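# Snap a jar's lid down flat by pressing

## Task

Push the lid of the loose jar on the table firmly downward until it clicks on around its whole edge and sits level on the rim; if one side clicks first, push on the side still raised. Never press the lid with the wrist camera or its bracket (on the little-finger side near the heel of the palm), or the task fails. At the end the jar must stand upright on the table, neither jar nor lid may still be moving, and the result must hold without the robot: release it and move the hands away.

## Robot and tools

Robot: two arms, left_arm and right_arm, facing each other across a table. Each carries an identical five-finger right hand, so the hands are not mirrored and every hand number means the same on both.

Scene frame (used by the state line): origin on the tabletop halfway between the arm bases, z = 0 at the tabletop, +z up, left_arm's base on the +y side. The names left/right do not refer to image sides. Printed positions may be slightly off, especially at long reach.

Hand point: a point fixed to the palm, 0.05 m in front of it, where index pad and thumb tip meet in a pinch. Its axes: +z along the straightened fingers, +y out of the palm face, +x across the palm toward the little finger. Straight fingers extend 0.06 to 0.07 m past it along +z. Sideways the hand reaches 0.08 m on the little-finger side; on the thumb side 0.02 m with the thumb turned in front of the palm, up to 0.09 m otherwise. A wrist bracket with camera on the little-finger side sits 0.03 m beyond the point along +y and 0.11 m across; it must never be what presses the lid.

ROW format (28 numbers, each -1 to 1): left_arm then right_arm, 14 each: dx, dy, dz, rx, ry, rz, little, ring, middle, index, thumb_bend, thumb_turn, force_limit, speed. Both arms are always included. Optionally 12 more numbers (0 to 1) follow: joint stiffness scales, left's 6 then right's 6 in Joint positions order; they persist until changed.
- dx..rz: an offset, not a pose, from the hand point's measured pose at the start of the action (for a call's first action, the last reported pose), expressed in the hand point's own axes. 1.0 = 0.6 m or 180 degrees. rx, ry, rz form a single rotation vector. Each row of an action is measured from that same start pose, not added to the previous row.
- Finger and thumb numbers are absolute targets: +1 open/straight, -1 curled. thumb_turn +1 = beside the palm, -1 = opposite the fingers. Pinch: index -0.22, thumb_bend -0.75, thumb_turn -0.57.
- force_limit: closing stop load, linear from about 0 N (-1) to 10 N (+1), 15 N for both thumb motors; opening is not limited. speed: near zero (-1) to full (+1), full travel in 0.6 s.
- No value means 'unchanged': to keep a hand as is, resend its last eight hand numbers; before any were sent, use hand_measured plus hand_force_limit and hand_speed.

Tools:
- execute_actions(actions): list of actions; each action has up to 15 rows, one per 1/30 s step; a short table repeats its last row to fill 15 steps (0.5 s). Empty list just reports state and images.
- move(target, speed, stop_force, blocking): target is one row whose offsets count from the pose in the latest result showing one. Straight-line paths, all ending together, 0.5 to 10 s (cut off at 10 s). speed in m/s, 0.002 to 0.5, default 0.25; turning up to twice that in rad/s. Hand numbers go out at the start. stop_force (9 to 40 N, shared): an arm's path ends when its wrist sensor feels that much extra push against the motion for two steps (or saturates); it then backs to where it was two steps earlier and holds. Pressing can briefly exceed the value, and fast approaches can still fault, so approach slowly. Don't rely on it while rotating; omit it when lifting off something; an arm commanded within 1.5 mm and 0.5 degrees counts as still; contact above the wrist sensor is not felt; not allowed in the first 0.2 s. blocking=false returns after 0.5 s (not combinable with stop_force); then use wait or stop before other motion.
- wait(seconds 0 to 10): let time pass holding the last commands.
- stop(): brake the running move.
- zoom_image(camera, region [x0,y0,x1,y1], at most 504x504 px).
- show_instructions(): reference pages.
- finished_scene(scene): end the current scene by number; irreversible.

Control behaviour: each step the command is clipped to within 100 mm and 16 degrees of the measured pose; position wins over orientation if both cannot be met; motion lags commands by about 0.17 s. Arms are stiff: commanding even slightly past a firm contact can fault. Fingers start only when their target changes by 0.01 or more, then lock (holding at least 15 N).

Results: state line with each hand point's position (m), quaternion wxyz and velocities; Hand target lines; move: line with ending (done, off_target, moving, held, fault, contact) and limits (paced = command clipped, held = some steps blocked), plus distance to target; pose unreachable lines; joint positions and torques; wrist force/torque in the hand's own axes, pointing from the touched surface back into the arm, offset up to about 4 N, noise about 2.4 N, saturating near 50 N; hand_measured, hand_stopped_by (moving, target, force, stalled, fault), hand_load_n (positive = pushed open). Cameras: cam_high, cam_low (896x504), cam_left_wrist, cam_right_wrist (616x616 fisheye).

Hazards: joint load limits 135 N m (shoulders, elbow) and 25.2 N m (wrists), or any outside force of 150 N, stop the arm for 10 s and drop the rest of the call. Motors warn at 70 °C and brake at 85 °C. Don't let the arms collide or press on each other, don't knock anything off the table, and expect occasional small pushes on loose objects. The scene keeps running between replies with the last command held.

Suggested approach: bring the palm or fingertips (bracket turned away) above the lid, descend slowly with stop_force, press firmly on any high side, check flatness by camera, then lift off without stop_force.

Each tool is called after ">>>" in YAML: its name, and indented under it one key for each argument.

Reference images:

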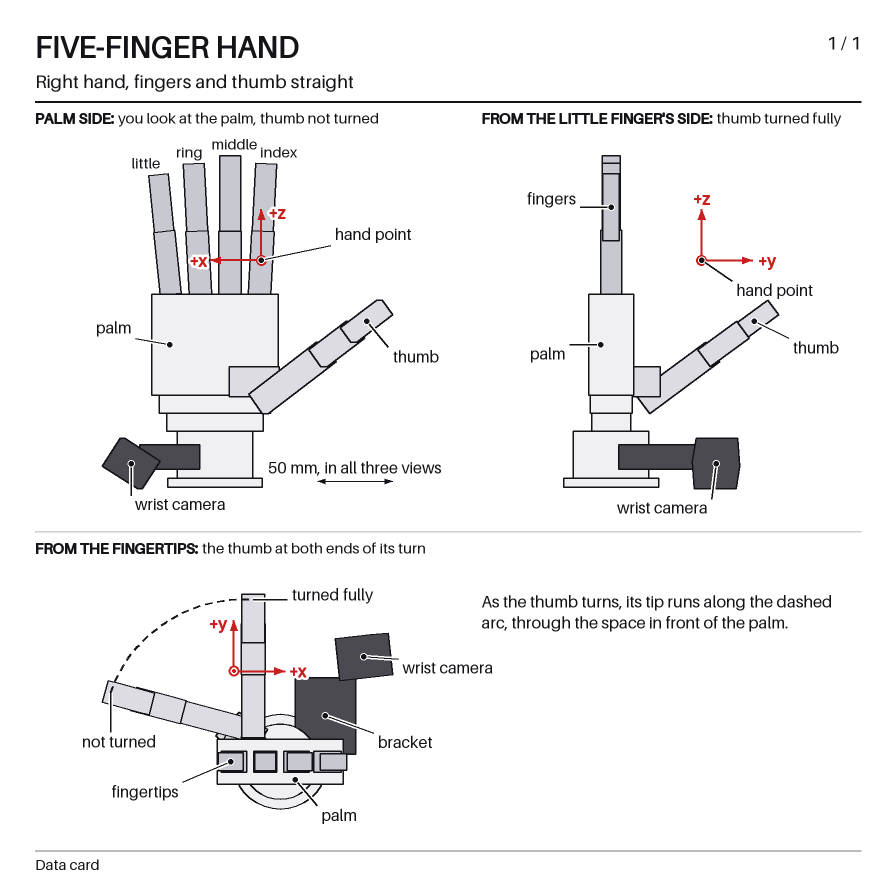

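## Session

>>> execute_actions:
  actions: []

Scene clock: 0.00 s.
left_arm: end_effector_position=(+0.3135, +0.3933, +0.4830) hand_measured=(+1.000, +1.000, +1.000, +1.000, +1.000, +1.000) hand_load_n=(+0.0, +0.0, +0.0, +0.0, +0.0, +0.0) hand_stopped_by=(target, target, target, target, target, target) hand_force_limit=0.00 hand_speed=-0.80 end_effector_quat_wxyz=(+0.009, +0.405, +0.914, -0.009) end_effector_velocity=(+0.000, +0.000, +0.000) end_effector_angular_velocity=(-0.000, -0.001, +0.000) | right_arm: end_effector_position=(+0.0865, -0.2554, +0.4892) hand_measured=(+1.000, +1.000, +1.000, +1.000, +1.000, +1.000) hand_load_n=(+0.0, +0.0, +0.0, +0.0, +0.0, +0.0) hand_stopped_by=(target, target, target, target, target, target) hand_force_limit=0.00 hand_speed=-0.80 end_effector_quat_wxyz=(+0.039, -0.386, +0.922, +0.009) end_effector_velocity=(-0.000, -0.000, -0.000) end_effector_angular_velocity=(+0.001, -0.001, +0.000)
Joint positions: left_arm=[ 0.537 -1.732  1.33   1.948  1.572 -1.917] | right_arm=[-1.181 -1.753  1.32   1.923  1.559 -1.885]
Joint velocities: left_arm=[ 0.    -0.    -0.001  0.    -0.001  0.   ] | right_arm=[ 0.    -0.001  0.001 -0.001 -0.    -0.   ]
Joint torques (N m, as the arm reports them, + toward a larger angle): no reading
Motor temperatures (°C, as the motors report them): left_arm=[30 29 32 37 36 36] | right_arm=[33 32 30 40 36 40]
Wrist force (N, on the end effector, along its own x y z axes, offset not removed): no reading
Wrist torque (N m, same axes, about the end effector's origin, offset not removed): no reading
Hand target (left_arm): +0.313, +0.393, +0.483; +0.009, +0.405, +0.914, -0.009
Hand target (right_arm): +0.086, -0.255, +0.489; +0.039, -0.386, +0.922, +0.009
Joint stiffness scale: left_arm=[1. 1. 1. 1. 1. 1.] | right_arm=[1. 1. 1. 1. 1. 1.]

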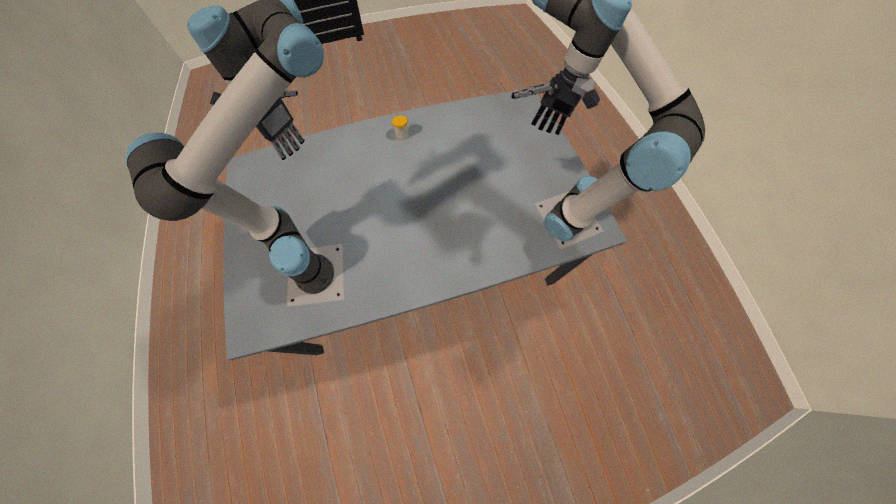

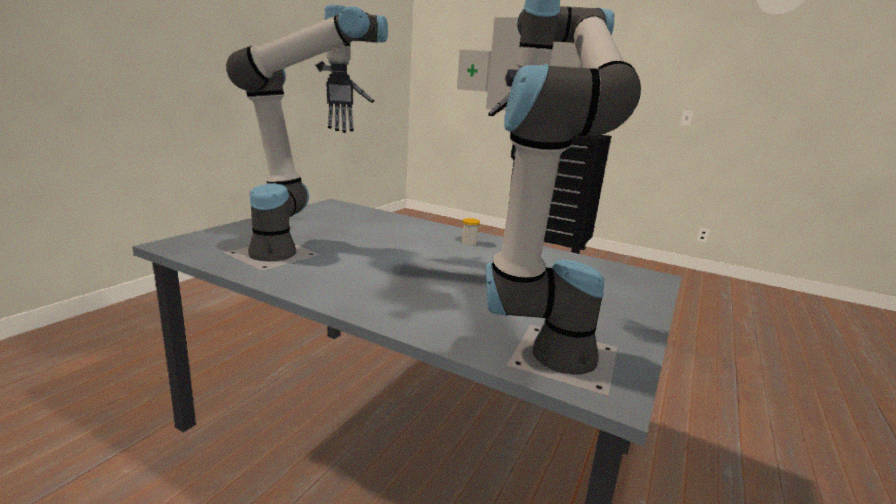

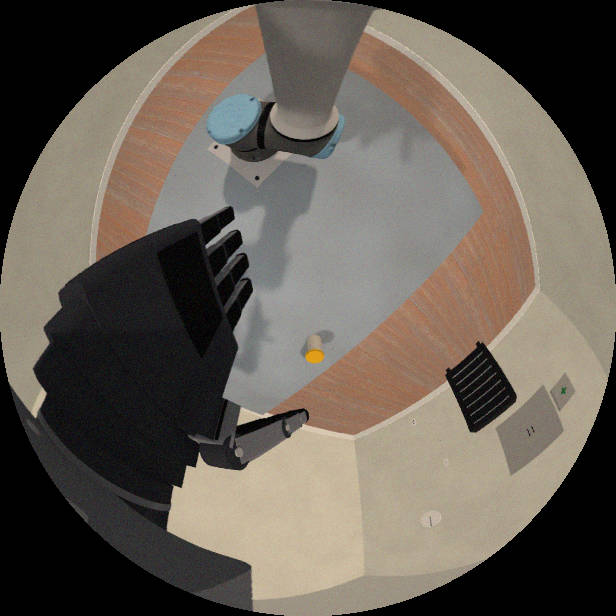

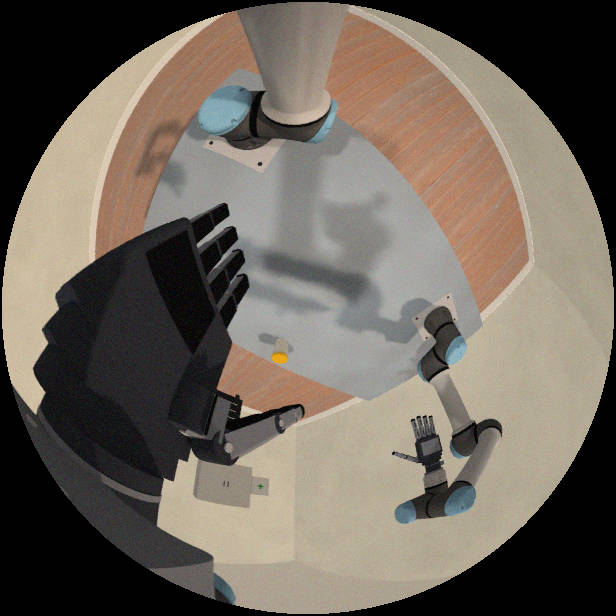

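>>> zoom_image:
  camera: "cam_high"
  region: [340, 80, 460, 170]

>>> zoom_image:
  camera: "cam_low"
  region: [420, 190, 520, 270]

>>> zoom_image:
  camera: "cam_left_wrist"
  region: [260, 300, 380, 400]

Region (340, 80, 460, 170) of cam_high's 896x504 image, scaled by 4.200, with more detail than that image has; it fills the top 378 rows of this view, and the rest is white.

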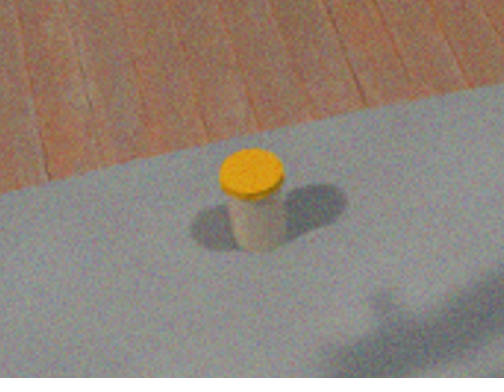

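Region (420, 190, 520, 270) of cam_low's 896x504 image, scaled by 5.040, with more detail than that image has; it fills the top 403 rows of this view, and the rest is white.

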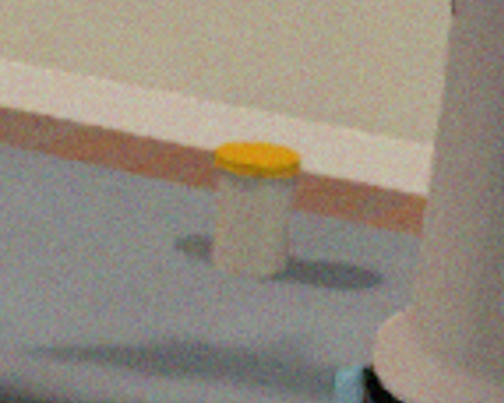

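Region (260, 300, 380, 400) of cam_left_wrist's 616x616 image, scaled by 4.200, with more detail than that image has.

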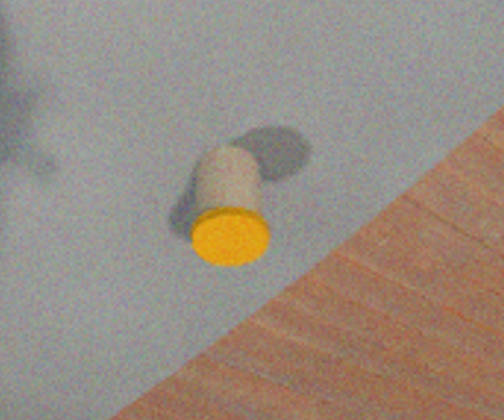

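>>> move:
  target: [-0.6325,-0.2692,0.3392,-0.3889,-0.3666,0.3792,1,1,1,1,1,1,0,-0.8,0,0,0,0,0,0,1,1,1,1,1,1,0,-0.8]
  speed: 0.45

Scene clock: 46.40 s.
left_arm: end_effector_position=(+0.4494, -0.0018, +0.2913) hand_measured=(+1.000, +1.000, +1.000, +1.000, +1.000, +1.000) hand_load_n=(+0.0, +0.0, +0.0, +0.0, +0.0, +0.0) hand_stopped_by=(target, target, target, target, target, target) hand_force_limit=0.00 hand_speed=-0.80 end_effector_quat_wxyz=(+0.654, +0.653, +0.271, +0.269) end_effector_velocity=(-0.001, -0.002, +0.002) end_effector_angular_velocity=(-0.007, -0.005, -0.012) | right_arm: end_effector_position=(+0.0865, -0.2554, +0.4892) hand_measured=(+1.000, +1.000, +1.000, +1.000, +1.000, +1.000) hand_load_n=(+0.0, +0.0, +0.0, +0.0, +0.0, +0.0) hand_stopped_by=(target, target, target, target, target, target) hand_force_limit=0.00 hand_speed=-0.80 end_effector_quat_wxyz=(+0.039, -0.386, +0.922, +0.009) end_effector_velocity=(-0.000, +0.000, +0.000) end_effector_angular_velocity=(+0.001, -0.002, +0.003)
Joint positions: left_arm=[ 0.47  -1.399  2.093 -0.695  1.11  -0.002] | right_arm=[-1.181 -1.753  1.32   1.923  1.559 -1.885]
Joint velocities: left_arm=[ 0.002  0.002 -0.    -0.012  0.014  0.003] | right_arm=[ 0.002 -0.001 -0.    -0.001 -0.    -0.002]
Joint torques (N m, as the arm reports them, + toward a larger angle): left_arm=[ -0.35 -19.52 -14.73  -2.23   0.55   0.21] | right_arm=[  1.08 -10.55 -17.27   2.05   0.09   0.22]
Motor temperatures (°C, as the motors report them): left_arm=[30 29 32 37 36 36] | right_arm=[33 32 30 40 36 40]
Wrist force (N, on the end effector, along its own x y z axes, offset not removed): left_arm=[-0.8 0.3 -1.2] | right_arm=[0.1 -0.7 1.6]
Wrist torque (N m, same axes, about the end effector's origin, offset not removed): left_arm=[0.11 0.13 -0.28] | right_arm=[-0.21 -0.01 0.07]
Hand target (left_arm): +0.450, -0.001, +0.290; +0.654, +0.654, +0.270, +0.270
Hand target (right_arm): +0.086, -0.255, +0.489; +0.039, -0.386, +0.922, +0.009
Off the commanded pose (left_arm): 0.002 m, 0 deg.
Off the commanded pose (right_arm): 0.000 m, 0 deg.
Joint stiffness scale: left_arm=[1. 1. 1. 1. 1. 1.] | right_arm=[1. 1. 1. 1. 1. 1.]
move: done; limits=paced

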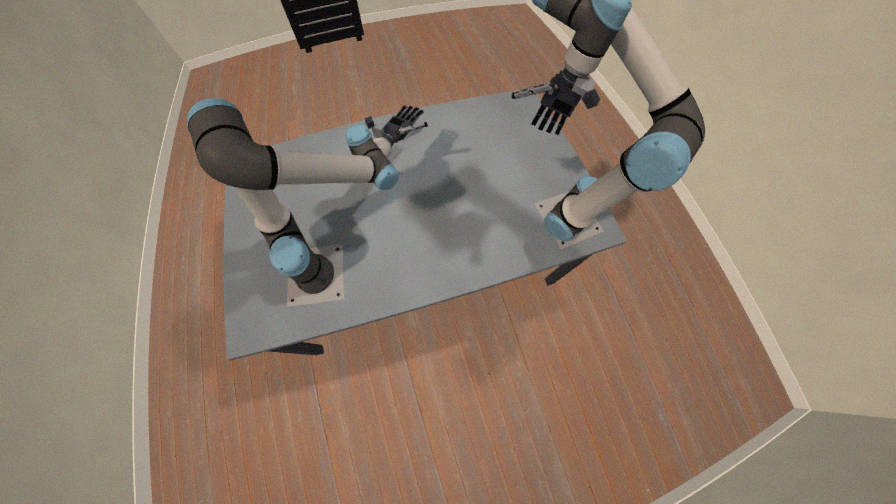

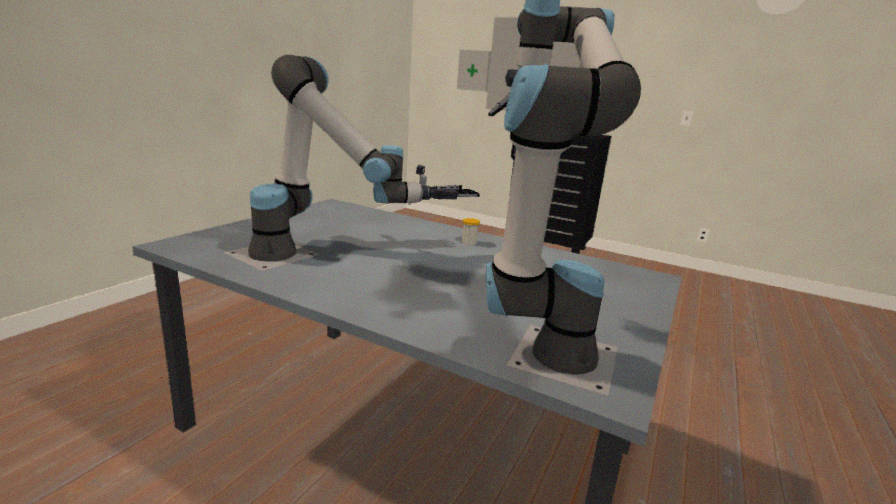

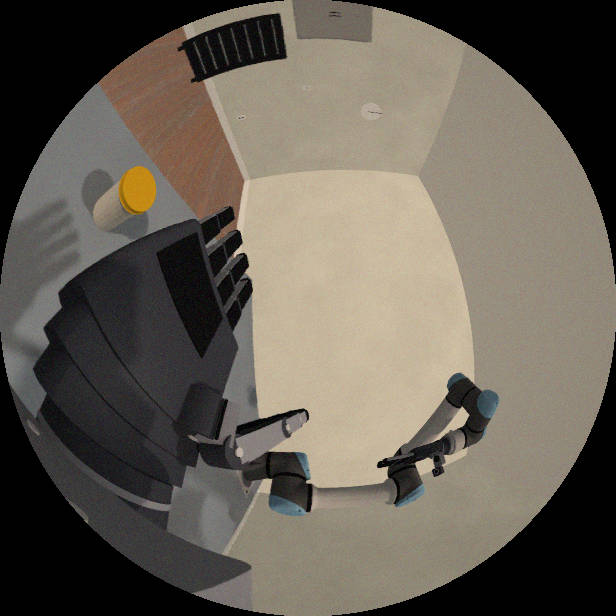

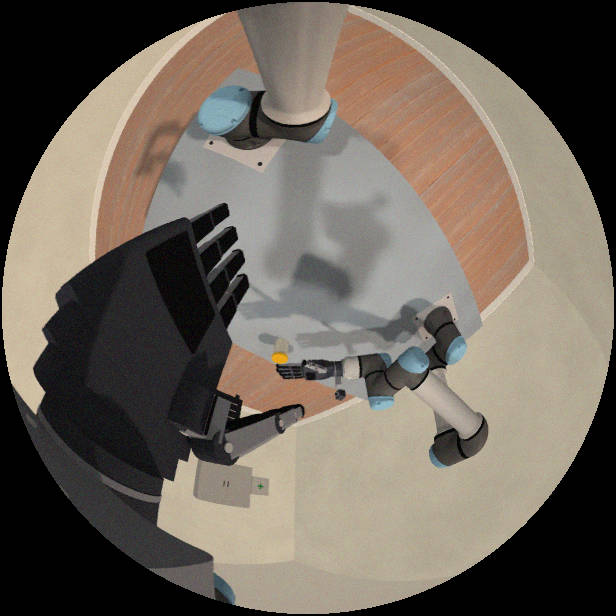

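>>> zoom_image:
  camera: "cam_left_wrist"
  region: [70, 140, 270, 320]

>>> zoom_image:
  camera: "cam_low"
  region: [360, 140, 520, 260]

Region (70, 140, 270, 320) of cam_left_wrist's 616x616 image, scaled by 2.520, with more detail than that image has; it fills the top 454 rows of this view, and the rest is white.

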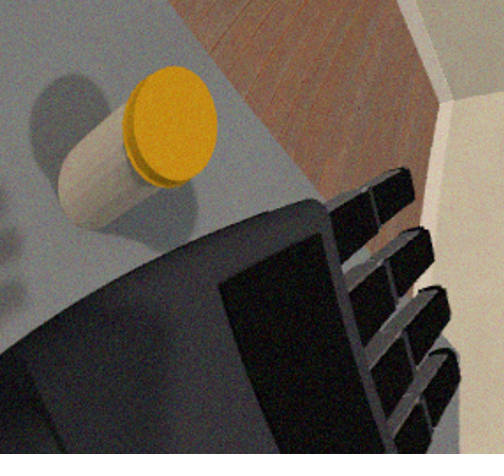

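Region (360, 140, 520, 260) of cam_low's 896x504 image, scaled by 3.150, with more detail than that image has; it fills the top 378 rows of this view, and the rest is white.

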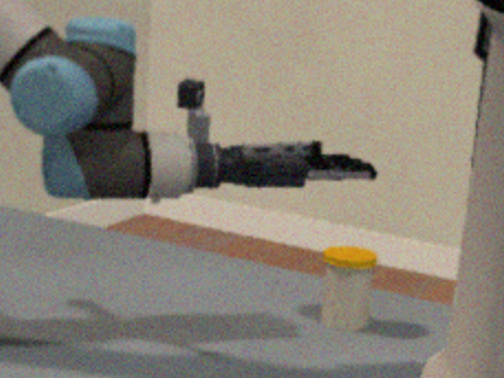

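>>> zoom_image:
  camera: "cam_left_wrist"
  region: [200, 360, 520, 580]

>>> zoom_image:
  camera: "cam_left_wrist"
  region: [170, 0, 470, 220]

Region (200, 360, 520, 580) of cam_left_wrist's 616x616 image, scaled by 1.575, with more detail than that image has; it fills the top 346 rows of this view, and the rest is white.

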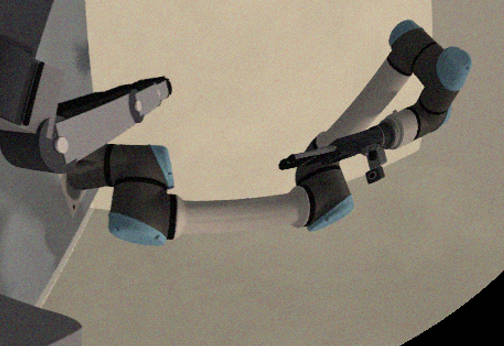

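Region (170, 0, 470, 220) of cam_left_wrist's 616x616 image, scaled by 1.680, with more detail than that image has; it fills the top 370 rows of this view, and the rest is white.

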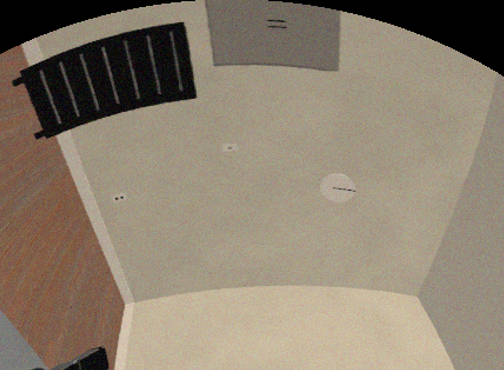

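>>> move:
  target: [0.065,-0.151,0.239,0,0,0,1,1,1,1,1,1,0,-0.8,0,0,0,0,0,0,1,1,1,1,1,1,0,-0.8]
  speed: 0.3

Scene clock: 66.63 s.
left_arm: end_effector_position=(+0.5770, -0.0759, +0.2015) hand_measured=(+1.000, +1.000, +1.000, +1.000, +1.000, +1.000) hand_load_n=(+0.0, +0.0, +0.0, +0.0, +0.0, +0.0) hand_stopped_by=(target, target, target, target, target, target) hand_force_limit=0.00 hand_speed=-0.80 end_effector_quat_wxyz=(+0.655, +0.652, +0.271, +0.269) end_effector_velocity=(+0.000, -0.001, -0.005) end_effector_angular_velocity=(+0.007, +0.004, -0.003) | right_arm: end_effector_position=(+0.0865, -0.2554, +0.4892) hand_measured=(+1.000, +1.000, +1.000, +1.000, +1.000, +1.000) hand_load_n=(+0.0, +0.0, +0.0, +0.0, +0.0, +0.0) hand_stopped_by=(target, target, target, target, target, target) hand_force_limit=0.00 hand_speed=-0.80 end_effector_quat_wxyz=(+0.039, -0.386, +0.922, +0.009) end_effector_velocity=(-0.000, +0.000, +0.000) end_effector_angular_velocity=(-0.001, +0.001, +0.001)
Joint positions: left_arm=[ 0.664 -0.973  1.745 -0.775  1.304 -0.003] | right_arm=[-1.181 -1.753  1.32   1.923  1.559 -1.885]
Joint velocities: left_arm=[ 0.     0.007 -0.003  0.004  0.004  0.   ] | right_arm=[ 0.001  0.    -0.     0.001 -0.    -0.   ]
Joint torques (N m, as the arm reports them, + toward a larger angle): left_arm=[ -0.82 -37.76 -17.7   -1.36   0.2    0.31] | right_arm=[  1.    -9.58 -16.75   1.93   0.01   0.09]
Motor temperatures (°C, as the motors report them): left_arm=[30 29 32 37 36 36] | right_arm=[33 32 30 40 36 40]
Wrist force (N, on the end effector, along its own x y z axes, offset not removed): left_arm=[-1.2 0.0 0.5] | right_arm=[0.4 1.7 1.4]
Wrist torque (N m, same axes, about the end effector's origin, offset not removed): left_arm=[0.00 0.23 -0.34] | right_arm=[0.20 -0.04 0.01]
Hand target (left_arm): +0.578, -0.076, +0.201; +0.654, +0.653, +0.271, +0.269
Hand target (right_arm): +0.086, -0.255, +0.489; +0.039, -0.386, +0.922, +0.009
Off the commanded pose (left_arm): 0.001 m, 0 deg.
Off the commanded pose (right_arm): 0.000 m, 0 deg.
Joint stiffness scale: left_arm=[1. 1. 1. 1. 1. 1.] | right_arm=[1. 1. 1. 1. 1. 1.]
move: done

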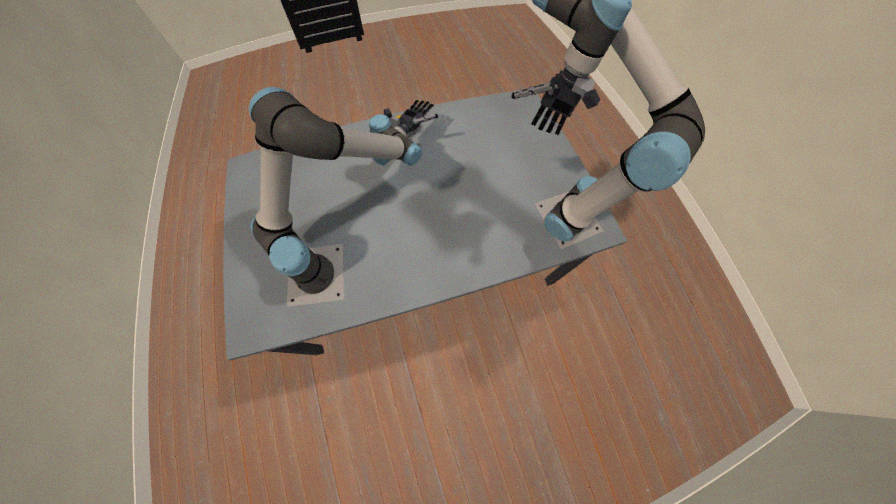

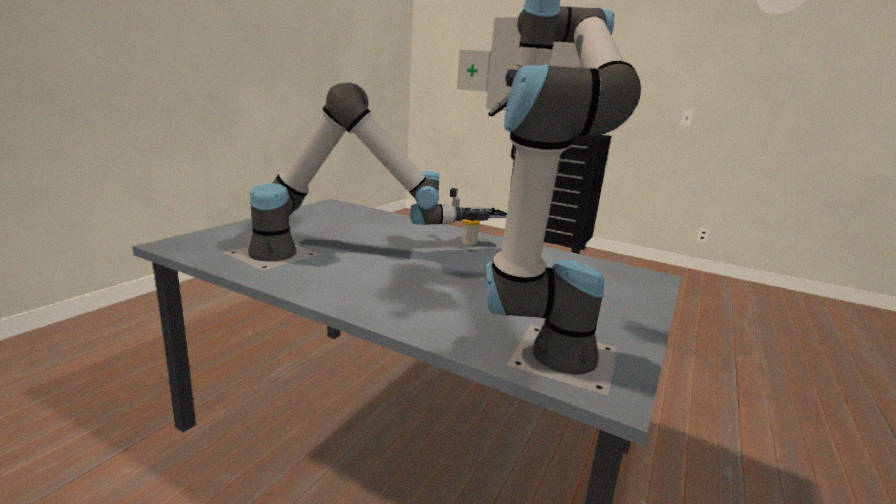

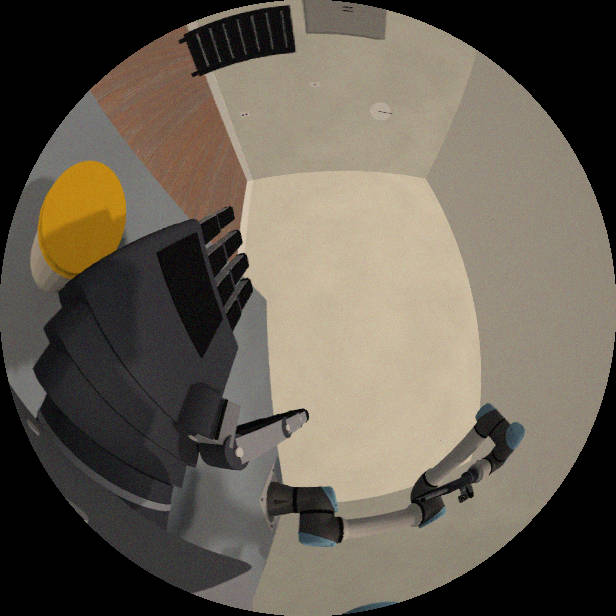

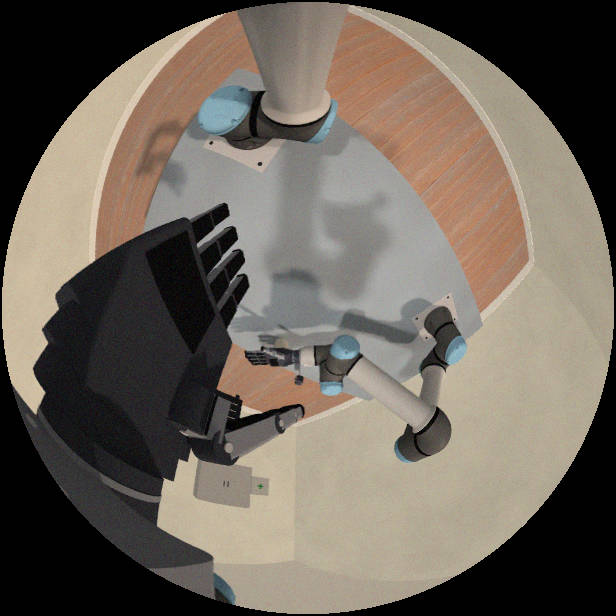

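>>> zoom_image:
  camera: "cam_left_wrist"
  region: [10, 140, 178, 308]

>>> zoom_image:
  camera: "cam_low"
  region: [410, 170, 520, 260]

Region (10, 140, 178, 308) of cam_left_wrist's 616x616 image, scaled by 3.000, with more detail than that image has.

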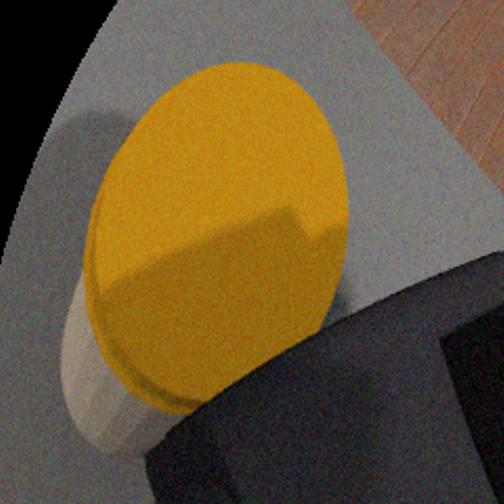

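Region (410, 170, 520, 260) of cam_low's 896x504 image, scaled by 4.582, with more detail than that image has; it fills the top 412 rows of this view, and the rest is white.

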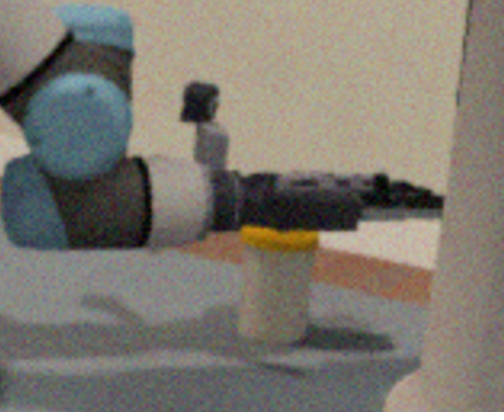

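>>> move:
  target: [0.1335,-0.027,0.002,0,0,0,1,1,1,1,1,1,0,-0.8,0,0,0,0,0,0,1,1,1,1,1,1,0,-0.8]
  speed: 0.2

>>> move:
  target: [0,-0.05,0,0,0,0,1,1,1,1,1,1,0,-0.8,0,0,0,0,0,0,1,1,1,1,1,1,0,-0.8]
  speed: 0.015
  stop_force: 12

Scene clock: 75.33 s.
left_arm: end_effector_position=(+0.6337, -0.0203, +0.1852) hand_measured=(+1.000, +1.000, +1.000, +1.000, +1.000, +1.000) hand_load_n=(+0.0, +0.0, +0.0, +0.0, +0.0, +0.0) hand_stopped_by=(target, target, target, target, target, target) hand_force_limit=0.00 hand_speed=-0.80 end_effector_quat_wxyz=(+0.654, +0.653, +0.271, +0.269) end_effector_velocity=(-0.002, -0.002, +0.000) end_effector_angular_velocity=(-0.001, -0.001, -0.009) | right_arm: end_effector_position=(+0.0865, -0.2554, +0.4892) hand_measured=(+1.000, +1.000, +1.000, +1.000, +1.000, +1.000) hand_load_n=(+0.0, +0.0, +0.0, +0.0, +0.0, +0.0) hand_stopped_by=(target, target, target, target, target, target) hand_force_limit=0.00 hand_speed=-0.80 end_effector_quat_wxyz=(+0.039, -0.386, +0.922, +0.009) end_effector_velocity=(-0.000, +0.000, +0.000) end_effector_angular_velocity=(+0.000, -0.000, +0.002)
Joint positions: left_arm=[ 0.813 -0.937  1.735 -0.799  1.454 -0.003] | right_arm=[-1.181 -1.753  1.32   1.923  1.559 -1.885]
Joint velocities: left_arm=[-0.001  0.    -0.001 -0.001  0.008  0.   ] | right_arm=[ 0.001 -0.    -0.     0.    -0.    -0.001]
Joint torques (N m, as the arm reports them, + toward a larger angle): left_arm=[ -0.83 -37.83 -17.27  -2.07   0.11  -0.02] | right_arm=[  0.1   -9.32 -17.12   2.09  -0.06   0.06]
Motor temperatures (°C, as the motors report them): left_arm=[30 29 32 37 36 36] | right_arm=[33 32 30 40 36 40]
Wrist force (N, on the end effector, along its own x y z axes, offset not removed): left_arm=[-2.5 0.8 -2.4] | right_arm=[0.6 -0.2 2.3]
Wrist torque (N m, same axes, about the end effector's origin, offset not removed): left_arm=[0.36 0.54 -0.63] | right_arm=[-0.19 -0.19 0.08]
Hand target (left_arm): +0.635, -0.020, +0.185; +0.655, +0.652, +0.271, +0.269
Hand target (right_arm): +0.086, -0.255, +0.489; +0.039, -0.386, +0.922, +0.009
Off the commanded pose (left_arm): 0.001 m, 0 deg.
Off the commanded pose (right_arm): 0.000 m, 0 deg.
Joint stiffness scale: left_arm=[1. 1. 1. 1. 1. 1.] | right_arm=[1. 1. 1. 1. 1. 1.]
move: done

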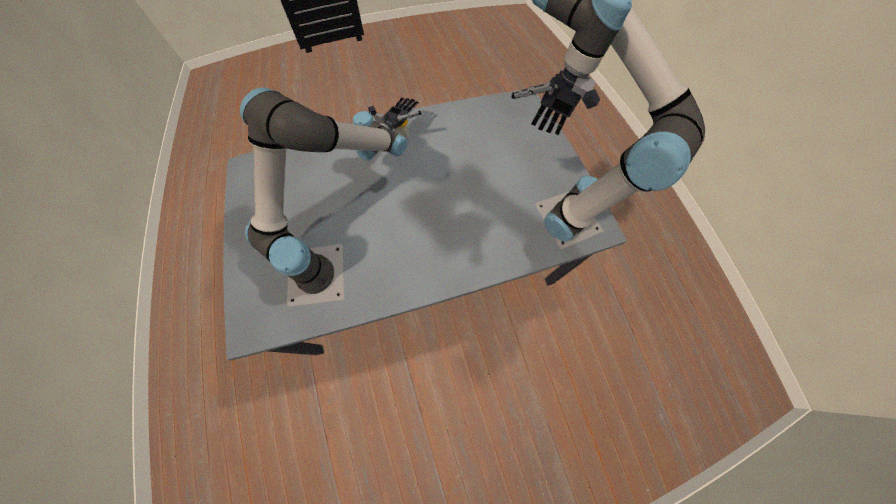

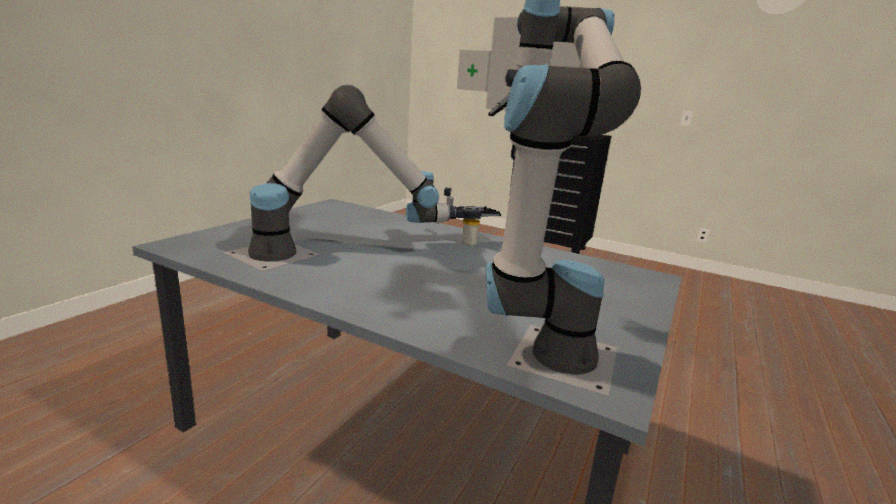

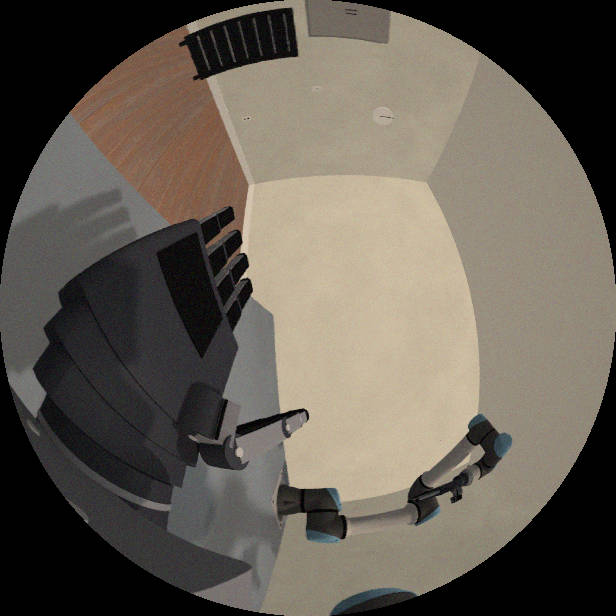

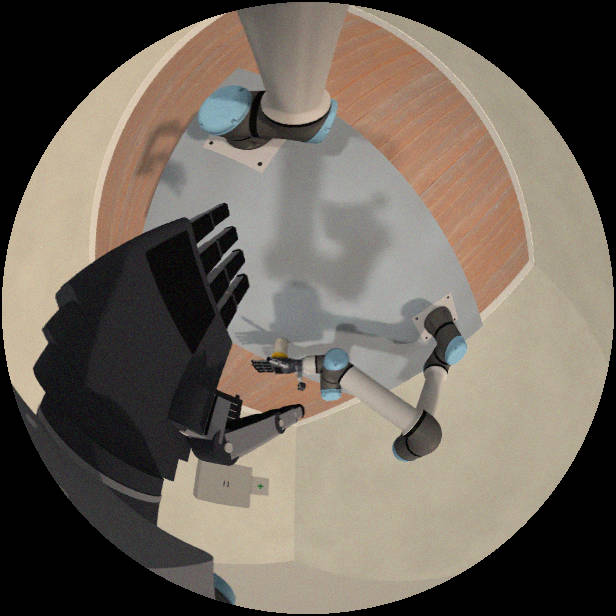

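Scene clock: 77.50 s.
left_arm: end_effector_position=(+0.6345, -0.0215, +0.1693) hand_measured=(+1.000, +1.000, +1.000, +1.000, +1.000, +1.000) hand_load_n=(+0.0, +0.0, +0.0, +0.0, +0.0, +0.0) hand_stopped_by=(target, target, target, target, target, target) hand_force_limit=0.00 hand_speed=-0.80 end_effector_quat_wxyz=(+0.660, +0.647, +0.269, +0.271) end_effector_velocity=(-0.001, -0.000, +0.000) end_effector_angular_velocity=(+0.004, +0.003, -0.001) | right_arm: end_effector_position=(+0.0865, -0.2554, +0.4892) hand_measured=(+1.000, +1.000, +1.000, +1.000, +1.000, +1.000) hand_load_n=(+0.0, +0.0, +0.0, +0.0, +0.0, +0.0) hand_stopped_by=(target, target, target, target, target, target) hand_force_limit=0.00 hand_speed=-0.80 end_effector_quat_wxyz=(+0.039, -0.386, +0.922, +0.009) end_effector_velocity=(-0.000, +0.000, -0.000) end_effector_angular_velocity=(+0.000, -0.000, +0.001)
Joint positions: left_arm=[ 0.813 -0.901  1.739 -0.857  1.454 -0.003] | right_arm=[-1.181 -1.753  1.32   1.923  1.559 -1.885]
Joint velocities: left_arm=[-0.    -0.003  0.     0.008  0.001  0.   ] | right_arm=[ 0.001 -0.     0.    -0.     0.    -0.   ]
Joint torques (N m, as the arm reports them, + toward a larger angle): left_arm=[ -1.86 -38.2  -14.26  -0.63  -0.21   0.18] | right_arm=[  0.45  -9.17 -17.02   2.05  -0.01   0.06]
Motor temperatures (°C, as the motors report them): left_arm=[30 29 32 37 36 36] | right_arm=[33 32 30 40 36 40]
Wrist force (N, on the end effector, along its own x y z axes, offset not removed): left_arm=[2.5 3.2 -0.5] | right_arm=[-0.4 -4.6 1.1]
Wrist torque (N m, same axes, about the end effector's origin, offset not removed): left_arm=[0.18 -0.38 -0.01] | right_arm=[-0.82 0.07 -0.32]
Hand target (left_arm): +0.634, -0.021, +0.169; +0.659, +0.648, +0.269, +0.270
Hand target (right_arm): +0.086, -0.255, +0.489; +0.039, -0.386, +0.922, +0.009
Off the commanded pose (left_arm): 0.014 m, 1 deg.
Off the commanded pose (right_arm): 0.000 m, 0 deg.
Joint stiffness scale: left_arm=[1. 1. 1. 1. 1. 1.] | right_arm=[1. 1. 1. 1. 1. 1.]
move: contact (left_arm)

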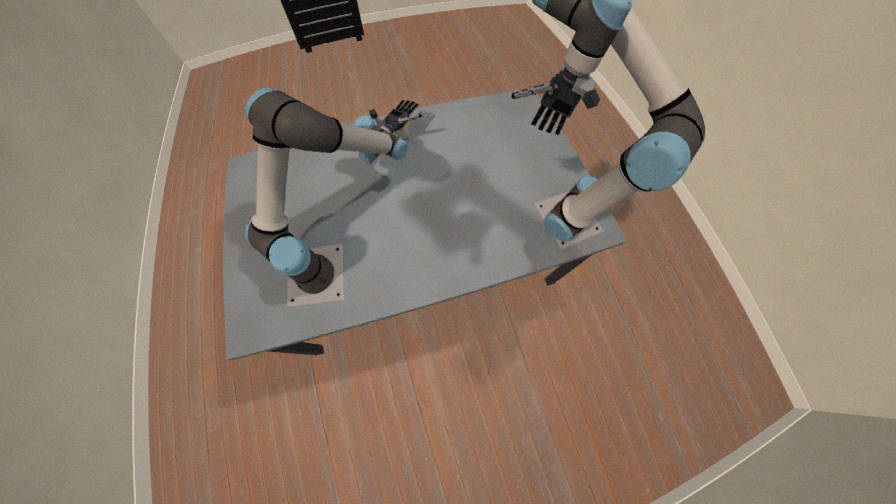

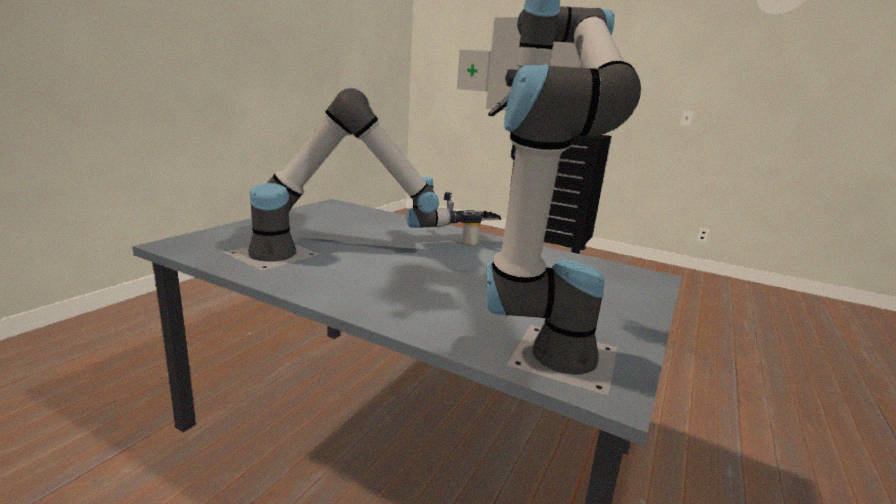

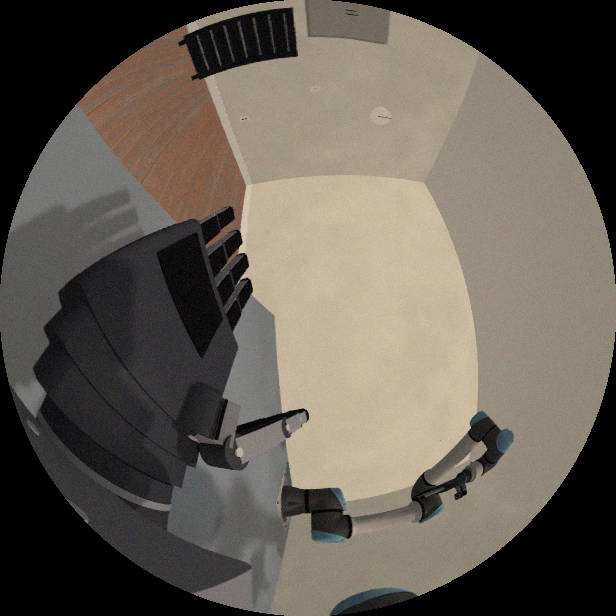

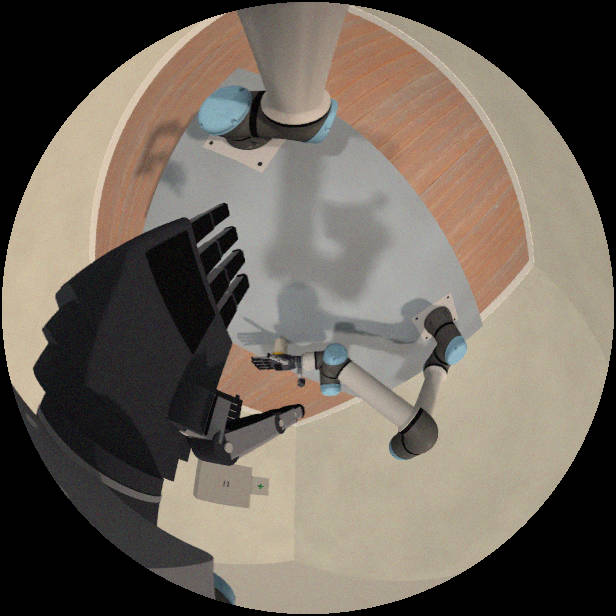

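>>> move:
  target: [0,-0.0177,0.0003,0.0156,0,0,1,1,1,1,1,1,0,-0.8,0,0,0,0,0,0,1,1,1,1,1,1,0,-0.8]
  speed: 0.03

Scene clock: 83.33 s.
left_arm: end_effector_position=(+0.6358, -0.0226, +0.1677) hand_measured=(+1.000, +1.000, +1.000, +1.000, +1.000, +1.000) hand_load_n=(+0.0, +0.0, +0.0, +0.0, +0.0, +0.0) hand_stopped_by=(target, target, target, target, target, target) hand_force_limit=0.00 hand_speed=-0.80 end_effector_quat_wxyz=(+0.650, +0.657, +0.273, +0.266) end_effector_velocity=(+0.001, -0.001, -0.000) end_effector_angular_velocity=(+0.008, +0.009, +0.001) | right_arm: end_effector_position=(+0.0865, -0.2554, +0.4892) hand_measured=(+1.000, +1.000, +1.000, +1.000, +1.000, +1.000) hand_load_n=(+0.0, +0.0, +0.0, +0.0, +0.0, +0.0) hand_stopped_by=(target, target, target, target, target, target) hand_force_limit=0.00 hand_speed=-0.80 end_effector_quat_wxyz=(+0.039, -0.386, +0.922, +0.009) end_effector_velocity=(-0.000, +0.000, -0.000) end_effector_angular_velocity=(-0.000, +0.001, +0.001)
Joint positions: left_arm=[ 0.813 -0.907  1.728 -0.809  1.454 -0.008] | right_arm=[-1.181 -1.753  1.32   1.923  1.559 -1.885]
Joint velocities: left_arm=[-0.001 -0.002 -0.005  0.019 -0.001 -0.002] | right_arm=[ 0.001  0.    -0.     0.     0.    -0.   ]
Joint torques (N m, as the arm reports them, + toward a larger angle): left_arm=[ -2.05 -34.06  -9.55   1.44  -0.46  -0.74] | right_arm=[  1.35  -8.97 -16.61   2.12   0.06   0.18]
Motor temperatures (°C, as the motors report them): left_arm=[30 29 32 37 36 36] | right_arm=[33 32 30 40 36 40]
Wrist force (N, on the end effector, along its own x y z axes, offset not removed): left_arm=[-0.8 7.1 0.6] | right_arm=[-0.9 -1.5 1.5]
Wrist torque (N m, same axes, about the end effector's origin, offset not removed): left_arm=[0.16 0.03 -0.15] | right_arm=[-0.16 0.21 -0.10]
Hand target (left_arm): +0.635, -0.022, +0.159; +0.644, +0.663, +0.275, +0.264
Hand target (right_arm): +0.086, -0.255, +0.489; +0.039, -0.386, +0.922, +0.009
Off the commanded pose (left_arm): 0.009 m, 1 deg.
Off the commanded pose (right_arm): 0.000 m, 0 deg.
Joint stiffness scale: left_arm=[1. 1. 1. 1. 1. 1.] | right_arm=[1. 1. 1. 1. 1. 1.]
move: off_target (left_arm)

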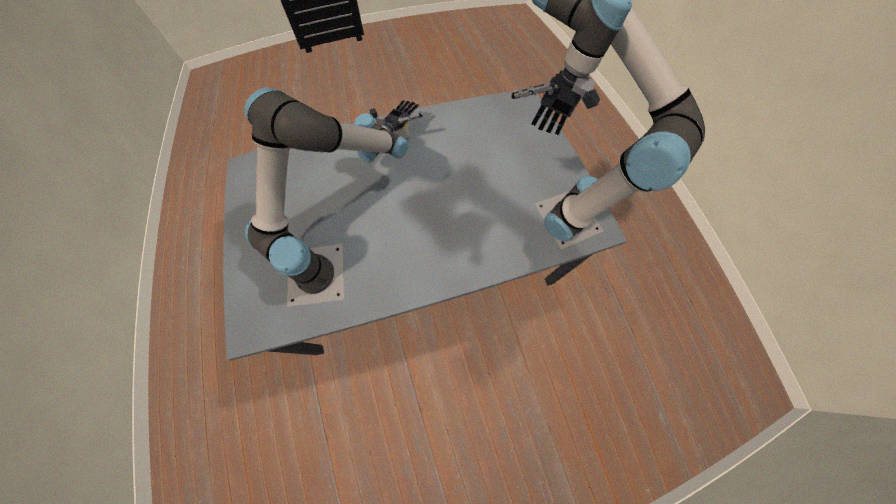

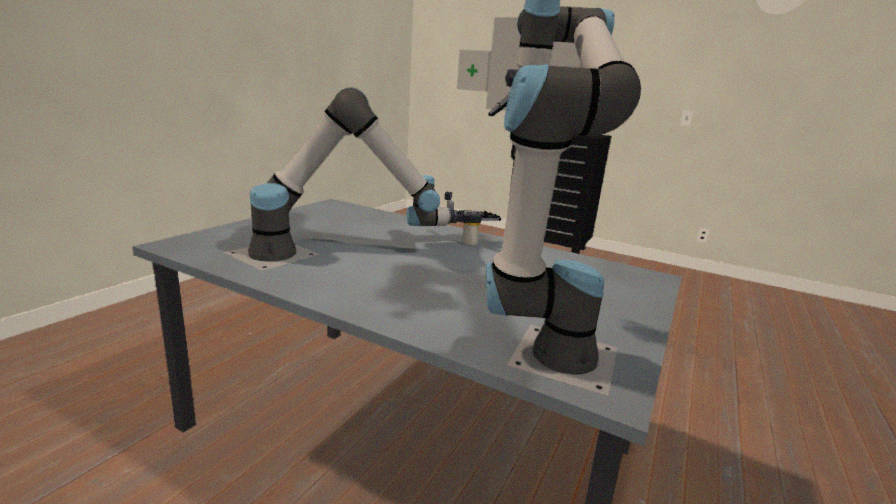

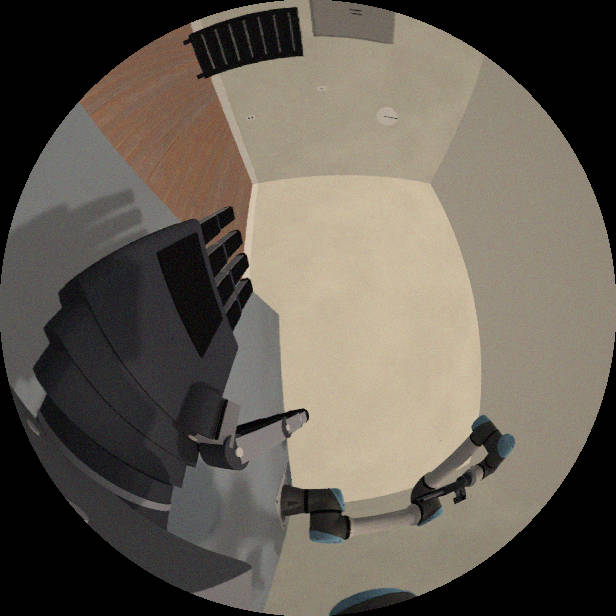

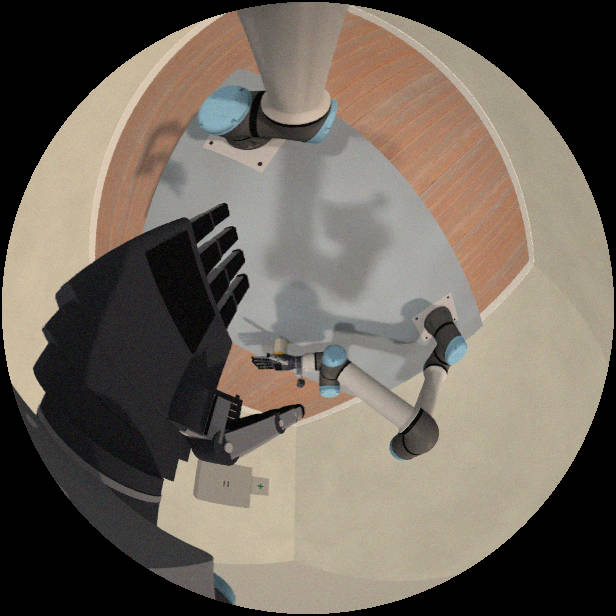

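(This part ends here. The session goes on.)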